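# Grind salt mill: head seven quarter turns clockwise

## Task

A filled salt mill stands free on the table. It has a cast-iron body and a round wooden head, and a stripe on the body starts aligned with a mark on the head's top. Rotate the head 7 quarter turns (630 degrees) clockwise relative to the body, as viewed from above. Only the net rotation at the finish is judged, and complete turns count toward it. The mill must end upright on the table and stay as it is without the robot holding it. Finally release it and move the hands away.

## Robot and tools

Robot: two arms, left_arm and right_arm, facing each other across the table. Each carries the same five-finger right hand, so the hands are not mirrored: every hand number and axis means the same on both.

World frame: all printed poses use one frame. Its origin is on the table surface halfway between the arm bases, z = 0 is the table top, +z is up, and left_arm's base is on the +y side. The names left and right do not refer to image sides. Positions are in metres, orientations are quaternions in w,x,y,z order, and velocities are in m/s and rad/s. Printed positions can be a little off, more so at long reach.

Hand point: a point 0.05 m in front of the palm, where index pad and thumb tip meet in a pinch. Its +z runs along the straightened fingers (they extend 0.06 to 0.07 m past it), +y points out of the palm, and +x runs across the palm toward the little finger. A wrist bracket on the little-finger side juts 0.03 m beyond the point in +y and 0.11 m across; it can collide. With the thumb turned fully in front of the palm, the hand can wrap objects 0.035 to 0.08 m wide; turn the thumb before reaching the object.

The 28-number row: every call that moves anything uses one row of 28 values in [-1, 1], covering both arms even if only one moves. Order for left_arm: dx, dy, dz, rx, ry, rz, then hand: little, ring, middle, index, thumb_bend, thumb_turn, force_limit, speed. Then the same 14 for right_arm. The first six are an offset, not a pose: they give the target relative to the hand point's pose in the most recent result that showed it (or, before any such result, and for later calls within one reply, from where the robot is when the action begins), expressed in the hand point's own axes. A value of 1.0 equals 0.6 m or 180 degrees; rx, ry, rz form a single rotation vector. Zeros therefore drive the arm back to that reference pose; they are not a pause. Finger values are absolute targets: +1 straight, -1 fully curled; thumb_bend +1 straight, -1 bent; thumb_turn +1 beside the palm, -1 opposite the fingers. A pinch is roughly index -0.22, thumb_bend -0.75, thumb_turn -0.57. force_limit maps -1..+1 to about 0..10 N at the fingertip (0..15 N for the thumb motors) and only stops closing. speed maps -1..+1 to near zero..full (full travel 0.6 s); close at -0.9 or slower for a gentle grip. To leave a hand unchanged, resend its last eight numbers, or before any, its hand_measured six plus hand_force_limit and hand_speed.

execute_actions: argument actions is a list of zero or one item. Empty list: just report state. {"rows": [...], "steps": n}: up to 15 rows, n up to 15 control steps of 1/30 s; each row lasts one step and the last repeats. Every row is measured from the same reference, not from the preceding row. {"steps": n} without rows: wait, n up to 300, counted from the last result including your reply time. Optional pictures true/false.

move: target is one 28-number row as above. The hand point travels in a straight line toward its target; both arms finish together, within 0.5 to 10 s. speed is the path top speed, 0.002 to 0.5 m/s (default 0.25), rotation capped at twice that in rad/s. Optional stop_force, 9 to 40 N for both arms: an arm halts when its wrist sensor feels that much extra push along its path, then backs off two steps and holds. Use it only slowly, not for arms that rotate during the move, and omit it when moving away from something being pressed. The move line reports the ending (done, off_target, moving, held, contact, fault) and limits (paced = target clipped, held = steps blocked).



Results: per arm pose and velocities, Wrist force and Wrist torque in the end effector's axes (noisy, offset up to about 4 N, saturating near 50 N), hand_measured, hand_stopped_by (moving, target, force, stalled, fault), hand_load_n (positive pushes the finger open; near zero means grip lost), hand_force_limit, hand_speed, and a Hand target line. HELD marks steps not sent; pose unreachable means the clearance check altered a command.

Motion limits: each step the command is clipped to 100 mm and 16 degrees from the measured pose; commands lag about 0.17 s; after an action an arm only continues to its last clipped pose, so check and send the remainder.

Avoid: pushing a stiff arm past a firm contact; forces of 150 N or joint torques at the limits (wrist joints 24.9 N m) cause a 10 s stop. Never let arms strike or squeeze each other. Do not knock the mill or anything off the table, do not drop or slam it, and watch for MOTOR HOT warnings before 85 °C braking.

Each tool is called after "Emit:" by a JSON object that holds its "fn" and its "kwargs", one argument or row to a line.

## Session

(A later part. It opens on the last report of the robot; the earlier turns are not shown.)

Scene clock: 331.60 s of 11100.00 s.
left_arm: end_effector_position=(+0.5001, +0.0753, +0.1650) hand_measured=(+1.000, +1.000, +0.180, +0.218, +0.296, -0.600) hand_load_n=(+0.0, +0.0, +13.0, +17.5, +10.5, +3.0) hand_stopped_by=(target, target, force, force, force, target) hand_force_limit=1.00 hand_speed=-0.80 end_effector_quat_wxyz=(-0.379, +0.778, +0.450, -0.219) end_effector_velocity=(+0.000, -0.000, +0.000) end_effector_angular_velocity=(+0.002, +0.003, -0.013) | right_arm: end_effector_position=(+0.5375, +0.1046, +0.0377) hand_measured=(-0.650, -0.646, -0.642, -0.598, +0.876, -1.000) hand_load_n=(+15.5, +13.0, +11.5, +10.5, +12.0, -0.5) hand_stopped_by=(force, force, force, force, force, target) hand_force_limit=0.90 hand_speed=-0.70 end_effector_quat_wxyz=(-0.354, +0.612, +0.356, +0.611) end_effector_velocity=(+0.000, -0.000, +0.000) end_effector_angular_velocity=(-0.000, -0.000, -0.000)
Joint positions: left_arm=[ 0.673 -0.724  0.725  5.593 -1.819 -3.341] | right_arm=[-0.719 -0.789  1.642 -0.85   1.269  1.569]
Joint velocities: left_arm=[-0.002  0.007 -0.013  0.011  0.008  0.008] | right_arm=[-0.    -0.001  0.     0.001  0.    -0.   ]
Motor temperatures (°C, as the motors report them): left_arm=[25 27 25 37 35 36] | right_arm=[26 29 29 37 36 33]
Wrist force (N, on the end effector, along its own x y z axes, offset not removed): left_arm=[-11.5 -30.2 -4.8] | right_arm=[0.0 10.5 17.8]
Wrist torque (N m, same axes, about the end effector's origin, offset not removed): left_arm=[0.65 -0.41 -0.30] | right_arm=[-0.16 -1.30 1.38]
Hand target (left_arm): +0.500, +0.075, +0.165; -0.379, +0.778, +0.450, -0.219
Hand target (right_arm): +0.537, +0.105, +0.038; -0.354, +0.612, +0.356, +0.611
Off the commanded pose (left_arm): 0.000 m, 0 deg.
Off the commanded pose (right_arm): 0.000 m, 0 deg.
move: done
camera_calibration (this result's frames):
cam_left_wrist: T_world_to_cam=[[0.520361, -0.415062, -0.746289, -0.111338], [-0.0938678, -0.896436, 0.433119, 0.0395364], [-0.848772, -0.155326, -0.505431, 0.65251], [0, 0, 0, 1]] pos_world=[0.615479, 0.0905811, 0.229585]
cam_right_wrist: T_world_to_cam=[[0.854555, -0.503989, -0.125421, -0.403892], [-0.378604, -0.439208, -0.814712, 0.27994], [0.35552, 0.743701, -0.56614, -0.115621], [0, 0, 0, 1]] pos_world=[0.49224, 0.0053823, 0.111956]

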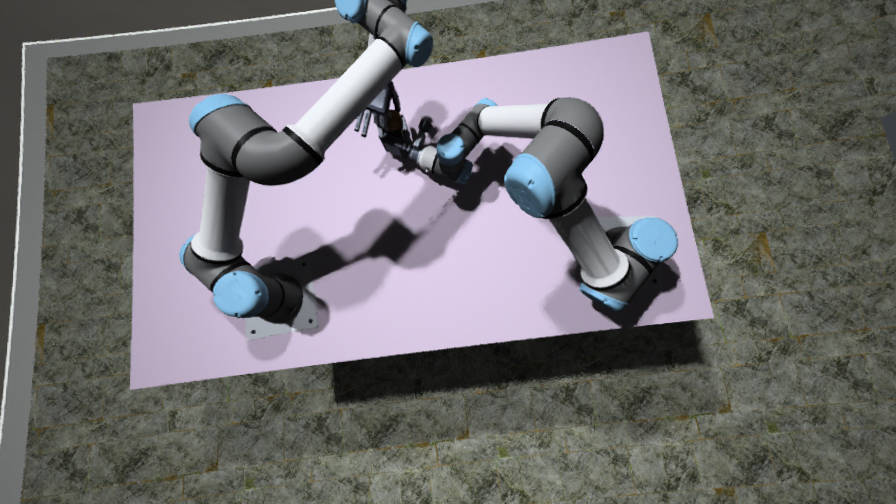

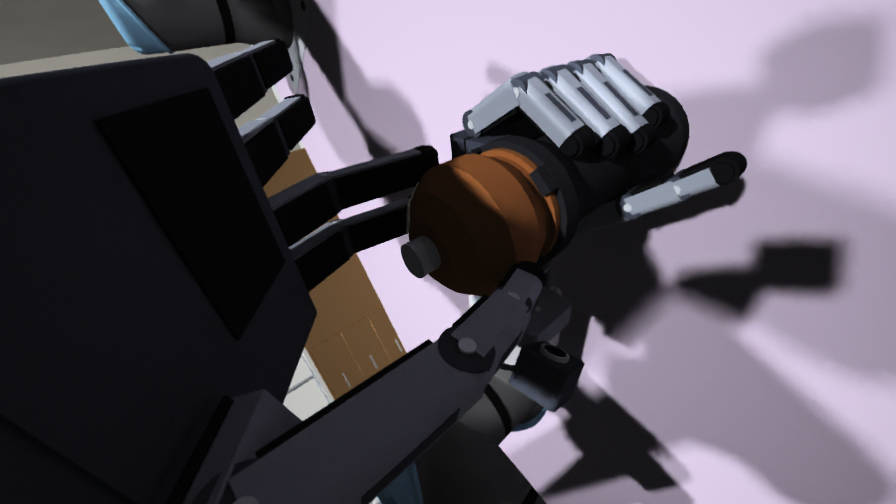

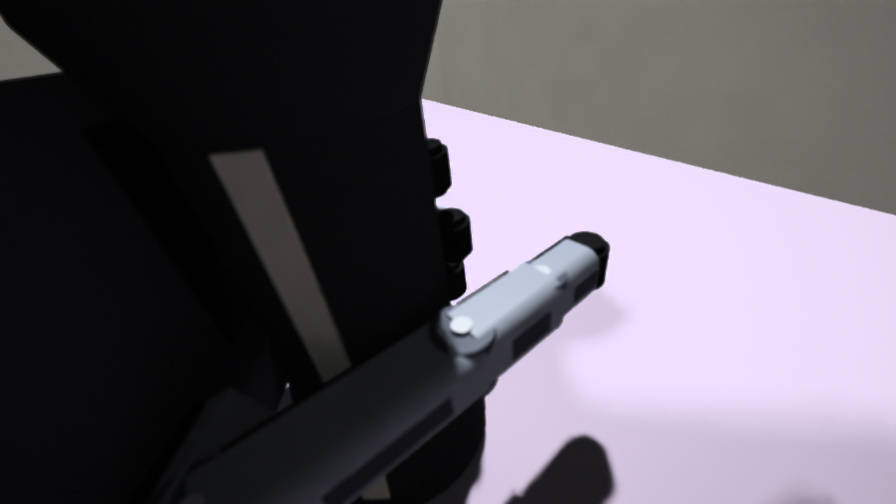

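Emit:
{"fn": "move", "kwargs": {
  "target": [0,-0.0008,-0.0006,0,0.1313,0.1026,1,1,-0.3,-0.3,-0.55,-0.6,1,-0.8,0,0,0,0,0,0,-0.95,-0.95,-0.95,-0.95,-0.6,-1,0.9,-0.7],
  "speed": 0.33
}}

Emit:
{"fn": "move", "kwargs": {
  "target": [0,0.0008,0.0006,0,0.7442,0.5815,1,1,-0.35,-0.35,-0.6,-0.6,1,-0.8,0,0,0,0,0,0,-0.95,-0.95,-0.95,-0.95,-0.6,-1,0.9,-0.7],
  "speed": 0.33
}}

Emit:
{"fn": "zoom_image", "kwargs": {
  "camera": "cam_left_wrist",
  "region": [340, 110, 620, 350]
}}

Emit:
{"fn": "move", "kwargs": {
  "target": [0,-0.0008,-0.0006,0,0.7442,0.5815,1,1,-0.3,-0.3,-0.55,-0.6,1,-0.8,0,0,0,0,0,0,-0.95,-0.95,-0.95,-0.95,-0.6,-1,0.9,-0.7],
  "speed": 0.33
}}

Emit:
{"fn": "zoom_image", "kwargs": {
  "camera": "cam_left_wrist",
  "region": [340, 110, 620, 350]
}}

Emit:
{"fn": "move", "kwargs": {
  "target": [0,0.0007,0.0005,0,0.6260,0.4891,1,1,-0.35,-0.35,-0.6,-0.6,1,-0.8,0,0,0,0,0,0,-0.95,-0.95,-0.95,-0.95,-0.6,-1,0.9,-0.7],
  "speed": 0.33
}}

Emit:
{"fn": "zoom_image", "kwargs": {
  "camera": "cam_left_wrist",
  "region": [340, 110, 620, 350]
}}

Scene clock: 399.50 s of 11100.00 s.
left_arm: end_effector_position=(+0.5000, +0.0754, +0.1655) hand_measured=(+1.000, +1.000, +0.180, +0.218, +0.276, -0.600) hand_load_n=(+0.0, +0.0, +12.0, +16.5, +16.0, +4.0) hand_stopped_by=(target, target, force, force, force, target) hand_force_limit=1.00 hand_speed=-0.80 end_effector_quat_wxyz=(-0.423, +0.868, +0.234, -0.114) end_effector_velocity=(-0.000, +0.000, +0.000) end_effector_angular_velocity=(-0.001, -0.000, -0.015) | right_arm: end_effector_position=(+0.5375, +0.1046, +0.0377) hand_measured=(-0.650, -0.646, -0.642, -0.598, +0.876, -1.000) hand_load_n=(+15.0, +12.0, +11.5, +10.5, +12.5, -0.5) hand_stopped_by=(force, force, force, force, force, target) hand_force_limit=0.90 hand_speed=-0.70 end_effector_quat_wxyz=(-0.354, +0.612, +0.356, +0.611) end_effector_velocity=(+0.000, +0.000, +0.000) end_effector_angular_velocity=(-0.001, -0.001, +0.000)
Joint positions: left_arm=[ 0.57  -0.676  0.633  5.66  -1.491 -3.079] | right_arm=[-0.719 -0.789  1.642 -0.85   1.269  1.569]
Joint velocities: left_arm=[-0.003 -0.003  0.005 -0.003  0.009  0.008] | right_arm=[ 0.     0.    -0.001  0.001  0.    -0.001]
Motor temperatures (°C, as the motors report them): left_arm=[25 27 25 37 35 36] | right_arm=[26 29 29 37 36 33]
Wrist force (N, on the end effector, along its own x y z axes, offset not removed): left_arm=[-14.4 -14.1 1.1] | right_arm=[5.8 14.1 8.2]
Wrist torque (N m, same axes, about the end effector's origin, offset not removed): left_arm=[0.61 -0.46 -0.23] | right_arm=[0.32 -1.40 1.72]
Hand target (left_arm): +0.500, +0.075, +0.166; -0.423, +0.868, +0.234, -0.114
Hand target (right_arm): +0.538, +0.105, +0.038; -0.354, +0.612, +0.356, +0.611
Off the commanded pose (left_arm): 0.000 m, 0 deg.
Off the commanded pose (right_arm): 0.000 m, 0 deg.
After step 90, 63.53 s passed at rest.
move: done
camera_calibration (this result's frames):
cam_left_wrist: T_world_to_cam=[[0.24447, -0.618587, -0.746716, 0.0424902], [-0.528268, -0.730732, 0.432393, 0.244215], [-0.813122, 0.288759, -0.505421, 0.601364], [0, 0, 0, 1]] pos_world=[0.607606, 0.0310902, 0.230073]
cam_right_wrist: T_world_to_cam=[[0.854572, -0.503965, -0.125404, -0.403897], [-0.37858, -0.439226, -0.814714, 0.27993], [0.355507, 0.743707, -0.566141, -0.115616], [0, 0, 0, 1]] pos_world=[0.492237, 0.00538639, 0.111957]

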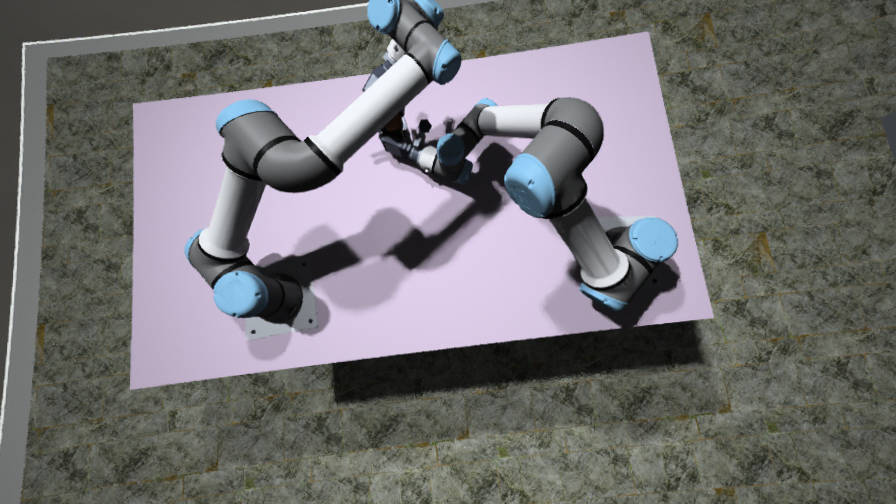

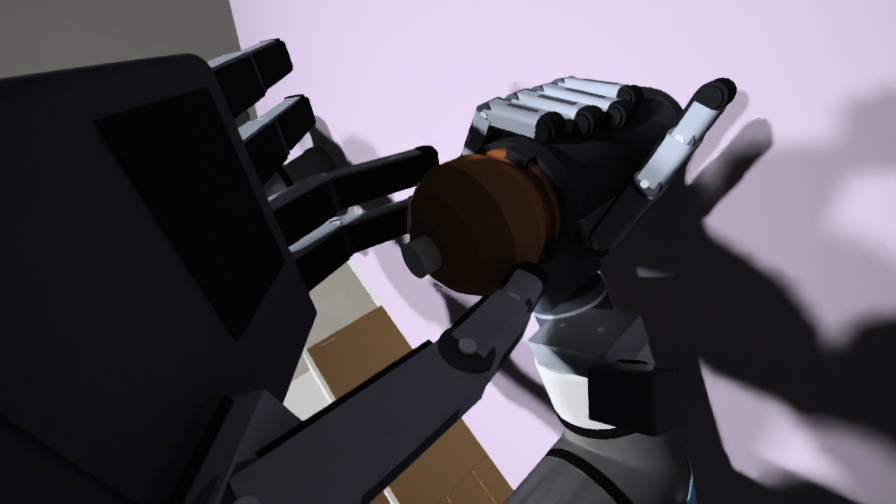

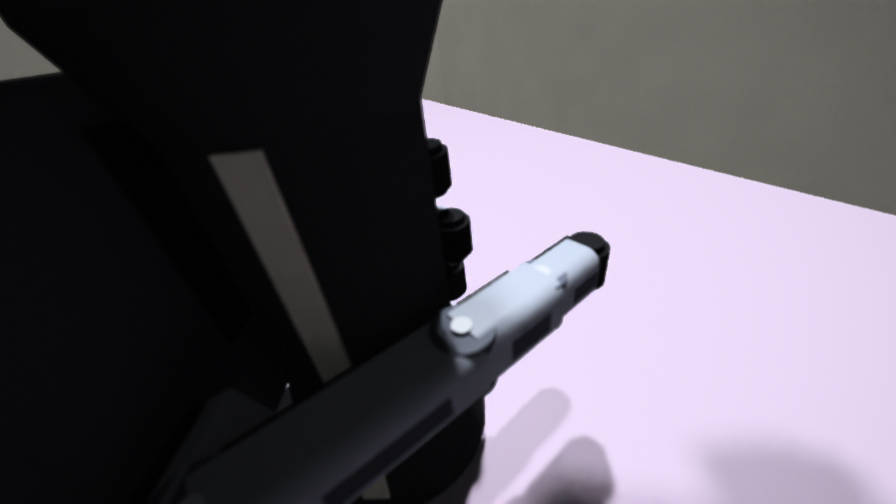

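Scene clock: 404.60 s of 11100.00 s.
left_arm: end_effector_position=(+0.5002, +0.0752, +0.1652) hand_measured=(+1.000, +1.000, +0.180, +0.216, +0.278, -0.600) hand_load_n=(+0.0, +0.0, +9.0, +11.5, +18.0, -8.0) hand_stopped_by=(target, target, force, force, force, target) hand_force_limit=1.00 hand_speed=-0.80 end_effector_quat_wxyz=(-0.151, +0.309, -0.844, +0.412) end_effector_velocity=(+0.000, -0.001, +0.000) end_effector_angular_velocity=(-0.000, +0.002, -0.015) | right_arm: end_effector_position=(+0.5375, +0.1046, +0.0377) hand_measured=(-0.650, -0.646, -0.642, -0.598, +0.876, -1.000) hand_load_n=(+14.5, +11.5, +11.0, +10.5, +12.5, -1.0) hand_stopped_by=(force, force, force, force, force, target) hand_force_limit=0.90 hand_speed=-0.70 end_effector_quat_wxyz=(-0.354, +0.612, +0.356, +0.611) end_effector_velocity=(-0.000, -0.000, -0.000) end_effector_angular_velocity=(+0.000, +0.001, -0.000)
Joint positions: left_arm=[ 0.446 -1.289  2.093  3.009 -1.415 -0.121] | right_arm=[-0.719 -0.789  1.642 -0.85   1.269  1.569]
Joint velocities: left_arm=[ 0.006  0.001 -0.002  0.    -0.018  0.012] | right_arm=[-0.    -0.     0.001 -0.     0.     0.001]
Motor temperatures (°C, as the motors report them): left_arm=[25 27 25 37 35 36] | right_arm=[26 29 29 37 36 33]
Wrist force (N, on the end effector, along its own x y z axes, offset not removed): left_arm=[4.5 -17.0 -20.5] | right_arm=[2.7 1.8 3.4]
Wrist torque (N m, same axes, about the end effector's origin, offset not removed): left_arm=[0.27 -0.11 -0.49] | right_arm=[-0.39 -0.92 0.21]
Hand target (left_arm): +0.500, +0.075, +0.165; +0.151, -0.308, +0.844, -0.412
Hand target (right_arm): +0.537, +0.105, +0.038; -0.354, +0.612, +0.356, +0.611
Off the commanded pose (left_arm): 0.000 m, 0 deg.
Off the commanded pose (right_arm): 0.000 m, 0 deg.
move: done
camera_calibration (this result's frames):
cam_left_wrist: T_world_to_cam=[[-0.345867, 0.566487, -0.747976, 0.2484], [0.392506, 0.811425, 0.433045, -0.332358], [0.852242, -0.143809, -0.502994, -0.19948], [0, 0, 0, 1]] pos_world=[0.386371, 0.100281, 0.229386]
cam_right_wrist: T_world_to_cam=[[0.854567, -0.503972, -0.125407, -0.403895], [-0.378589, -0.439229, -0.814708, 0.279928], [0.355507, 0.7437, -0.566149, -0.115614], [0, 0, 0, 1]] pos_world=[0.492235, 0.005383, 0.111953]

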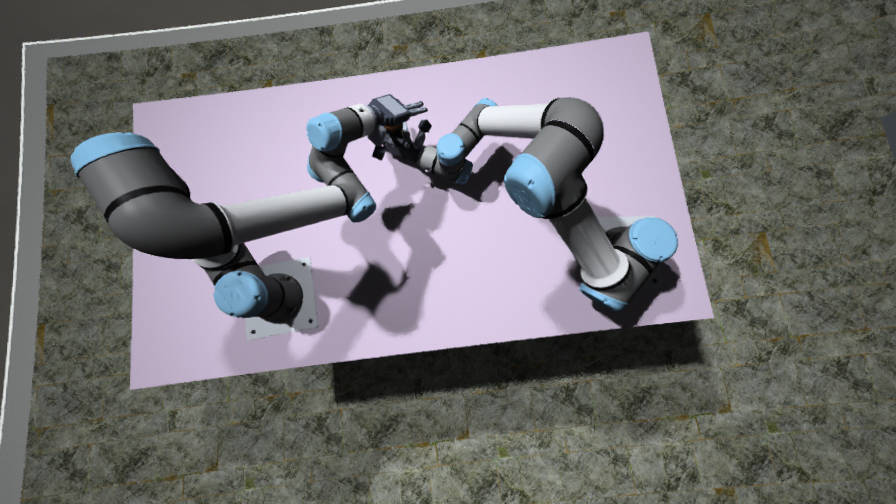

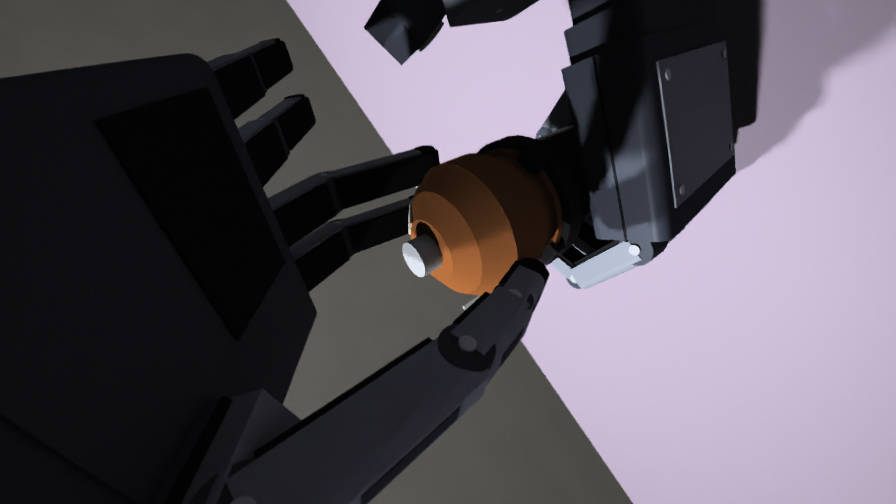

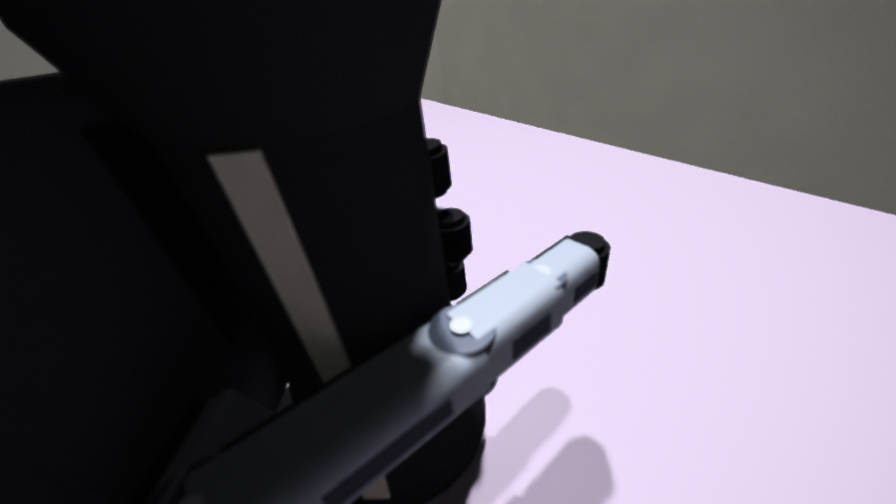

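Region (340, 110, 620, 350) of cam_left_wrist's 896x504 image, scaled by 1.800, with more detail than that image has; it fills the top 432 rows of this view, and the rest is white.

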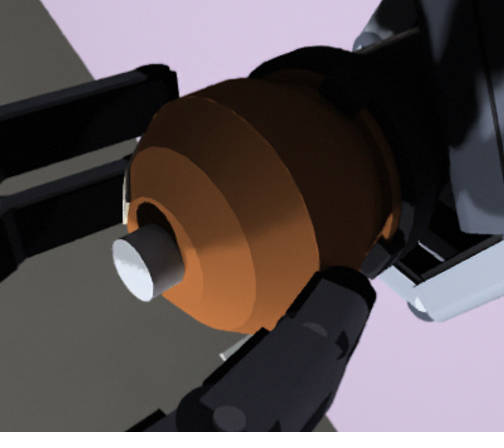

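Scene clock: 409.70 s of 11100.00 s.
left_arm: end_effector_position=(+0.5001, +0.0754, +0.1657) hand_measured=(+1.000, +1.000, +0.174, +0.218, +0.278, -0.600) hand_load_n=(+0.0, +0.0, +13.5, +17.5, +12.5, +1.0) hand_stopped_by=(target, target, force, force, force, target) hand_force_limit=1.00 hand_speed=-0.80 end_effector_quat_wxyz=(-0.396, +0.814, +0.383, -0.186) end_effector_velocity=(+0.000, +0.000, -0.000) end_effector_angular_velocity=(+0.003, +0.002, -0.012) | right_arm: end_effector_position=(+0.5375, +0.1046, +0.0377) hand_measured=(-0.650, -0.646, -0.642, -0.598, +0.876, -1.000) hand_load_n=(+14.5, +12.0, +11.5, +10.5, +12.5, -0.5) hand_stopped_by=(force, force, force, force, force, target) hand_force_limit=0.90 hand_speed=-0.70 end_effector_quat_wxyz=(-0.354, +0.612, +0.356, +0.611) end_effector_velocity=(+0.000, -0.000, -0.000) end_effector_angular_velocity=(-0.001, -0.000, -0.000)
Joint positions: left_arm=[ 0.641 -0.692  0.663  5.64  -1.712  3.03 ] | right_arm=[-0.719 -0.789  1.642 -0.85   1.269  1.569]
Joint velocities: left_arm=[-0.002  0.005 -0.007  0.007  0.008  0.006] | right_arm=[ 0.     0.    -0.     0.001  0.001 -0.001]
Motor temperatures (°C, as the motors report them): left_arm=[25 27 25 37 35 36] | right_arm=[26 29 29 37 36 33]
Wrist force (N, on the end effector, along its own x y z axes, offset not removed): left_arm=[-11.4 -26.9 -6.6] | right_arm=[2.2 11.2 10.8]
Wrist torque (N m, same axes, about the end effector's origin, offset not removed): left_arm=[0.55 0.30 -0.52] | right_arm=[-0.06 -0.77 1.38]
Hand target (left_arm): +0.500, +0.075, +0.166; -0.396, +0.814, +0.382, -0.186
Hand target (right_arm): +0.537, +0.105, +0.038; -0.354, +0.612, +0.356, +0.611
Off the commanded pose (left_arm): 0.000 m, 0 deg.
Off the commanded pose (right_arm): 0.000 m, 0 deg.
move: done
camera_calibration (this result's frames):
cam_left_wrist: T_world_to_cam=[[0.443456, -0.496852, -0.745979, -0.0662006], [-0.244049, -0.867778, 0.432898, 0.112261], [-0.862431, -0.00991525, -0.506078, 0.648819], [0, 0, 0, 1]] pos_world=[0.616316, 0.0709586, 0.230371]
cam_right_wrist: T_world_to_cam=[[0.854561, -0.503982, -0.125408, -0.403894], [-0.378595, -0.439226, -0.814706, 0.27993], [0.355515, 0.743696, -0.56615, -0.115617], [0, 0, 0, 1]] pos_world=[0.492236, 0.00538142, 0.111952]

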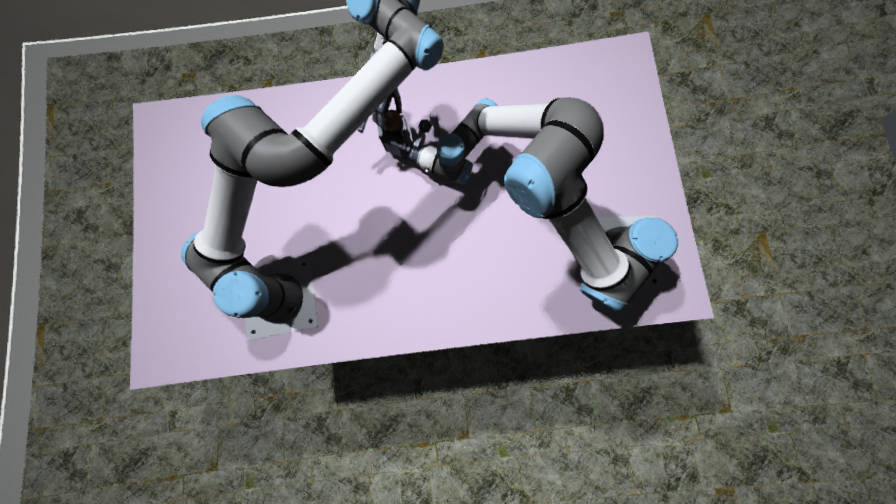

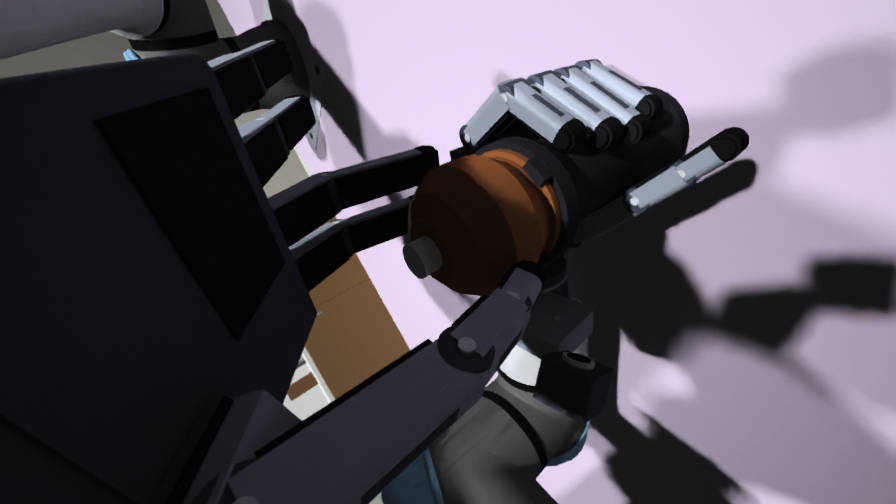

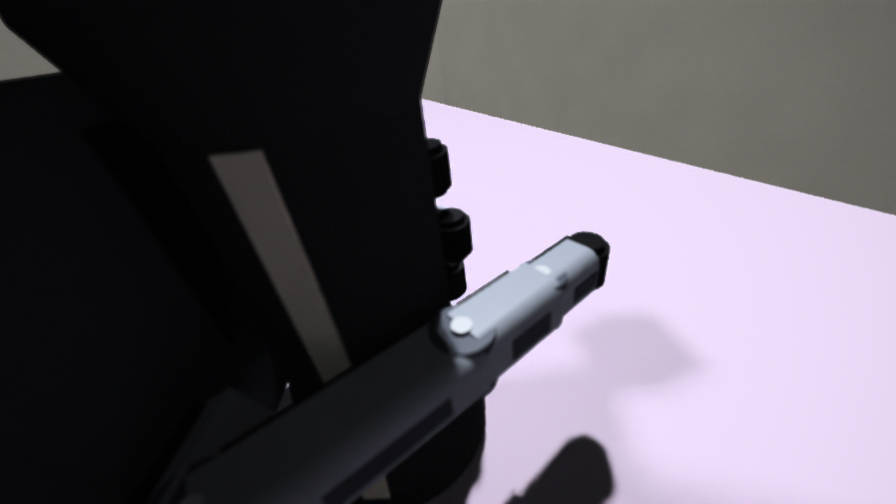

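Region (340, 110, 620, 350) of cam_left_wrist's 896x504 image, scaled by 1.800, with more detail than that image has; it fills the top 432 rows of this view, and the rest is white.

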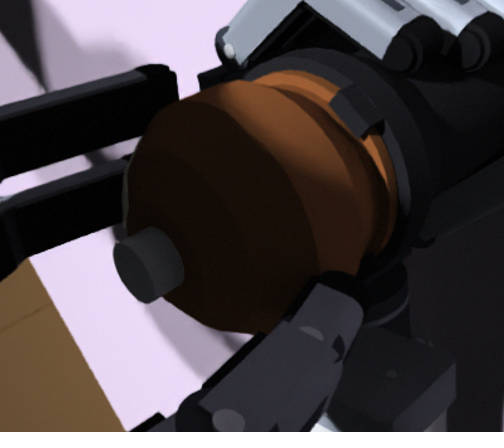

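Scene clock: 414.20 s of 11100.00 s.
left_arm: end_effector_position=(+0.5002, +0.0753, +0.1651) hand_measured=(+1.000, +1.000, +0.174, +0.216, +0.272, -0.600) hand_load_n=(+0.0, +0.0, +8.5, +10.0, +20.5, -5.5) hand_stopped_by=(target, target, force, force, force, target) hand_force_limit=1.00 hand_speed=-0.80 end_effector_quat_wxyz=(-0.303, +0.621, -0.650, +0.317) end_effector_velocity=(+0.000, -0.000, -0.000) end_effector_angular_velocity=(-0.006, -0.000, -0.014) | right_arm: end_effector_position=(+0.5375, +0.1046, +0.0377) hand_measured=(-0.650, -0.646, -0.642, -0.598, +0.876, -1.000) hand_load_n=(+14.5, +11.5, +11.0, +10.5, +12.5, -1.0) hand_stopped_by=(force, force, force, force, force, target) hand_force_limit=0.90 hand_speed=-0.70 end_effector_quat_wxyz=(-0.354, +0.612, +0.356, +0.611) end_effector_velocity=(-0.000, +0.000, -0.000) end_effector_angular_velocity=(+0.000, +0.000, +0.000)
Joint positions: left_arm=[ 0.277 -1.253  1.92   3.6   -0.749  5.291] | right_arm=[-0.719 -0.789  1.642 -0.85   1.269  1.569]
Joint velocities: left_arm=[ 0.002 -0.001  0.008 -0.026 -0.008  0.019] | right_arm=[ 0.     0.     0.    -0.001 -0.     0.   ]
Motor temperatures (°C, as the motors report them): left_arm=[25 27 25 37 35 36] | right_arm=[26 29 29 37 36 33]
Wrist force (N, on the end effector, along its own x y z axes, offset not removed): left_arm=[-1.9 -18.3 -24.1] | right_arm=[4.5 2.9 4.2]
Wrist torque (N m, same axes, about the end effector's origin, offset not removed): left_arm=[-0.26 -0.31 -0.58] | right_arm=[-0.41 -1.14 0.43]
Hand target (left_arm): +0.500, +0.075, +0.165; -0.303, +0.620, -0.650, +0.318
Hand target (right_arm): +0.537, +0.105, +0.038; -0.354, +0.612, +0.356, +0.611
Off the commanded pose (left_arm): 0.000 m, 0 deg.
Off the commanded pose (right_arm): 0.000 m, 0 deg.
move: done
camera_calibration (this result's frames):
cam_left_wrist: T_world_to_cam=[[-0.65066, 0.130322, -0.748103, 0.433639], [-0.328862, 0.839627, 0.432292, 0.0264102], [0.684464, 0.527298, -0.503454, -0.166016], [0, 0, 0, 1]] pos_world=[0.404469, 0.00885251, 0.229408]
cam_right_wrist: T_world_to_cam=[[0.854551, -0.503998, -0.125413, -0.40389], [-0.378613, -0.43923, -0.814696, 0.279934], [0.35552, 0.743682, -0.566165, -0.115618], [0, 0, 0, 1]] pos_world=[0.492236, 0.00537844, 0.111949]

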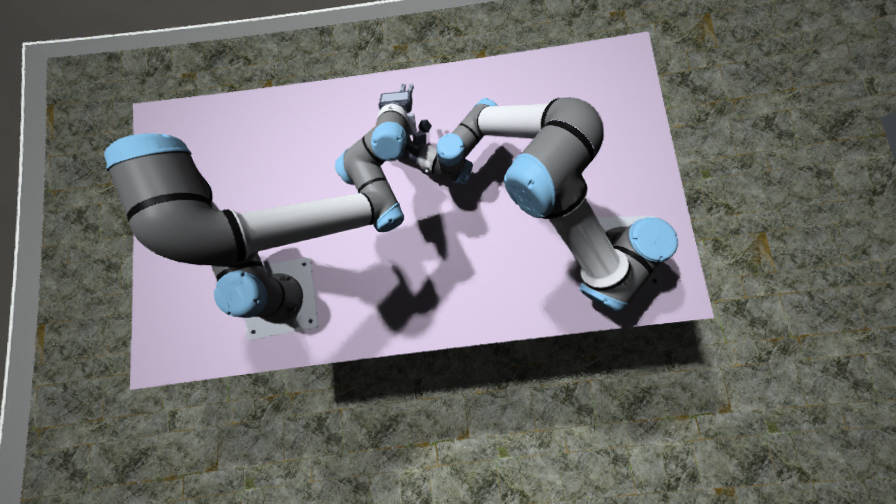

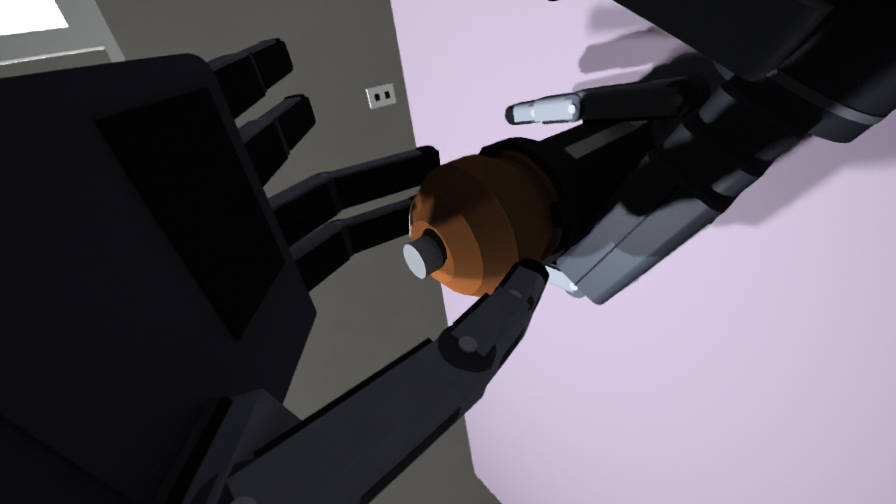

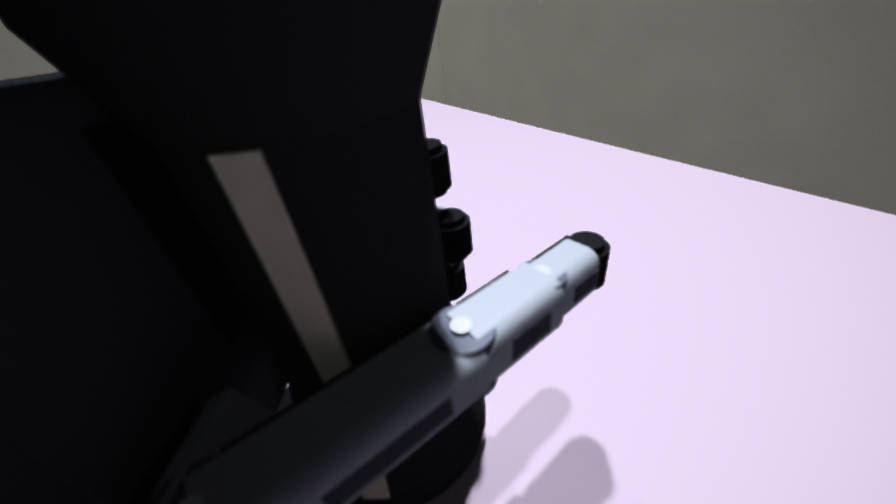

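Region (340, 110, 620, 350) of cam_left_wrist's 896x504 image, scaled by 1.800, with more detail than that image has; it fills the top 432 rows of this view, and the rest is white.

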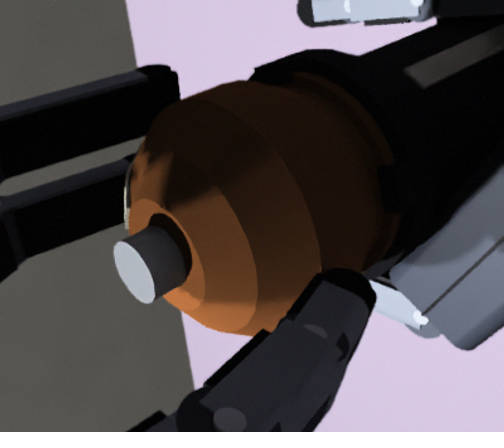

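Emit:
{"fn": "zoom_image", "kwargs": {
  "camera": "cam_left_wrist",
  "region": [380, 170, 480, 290]
}}

Region (380, 170, 480, 290) of cam_left_wrist's 896x504 image, scaled by 4.200, with more detail than that image has.

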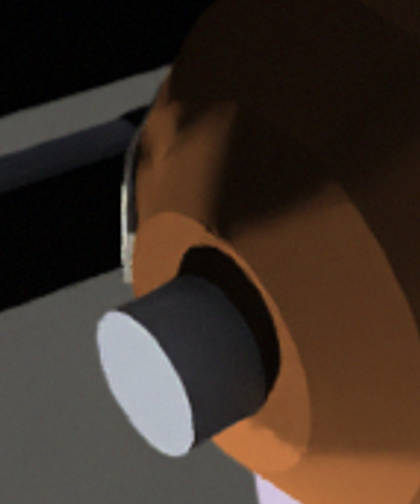

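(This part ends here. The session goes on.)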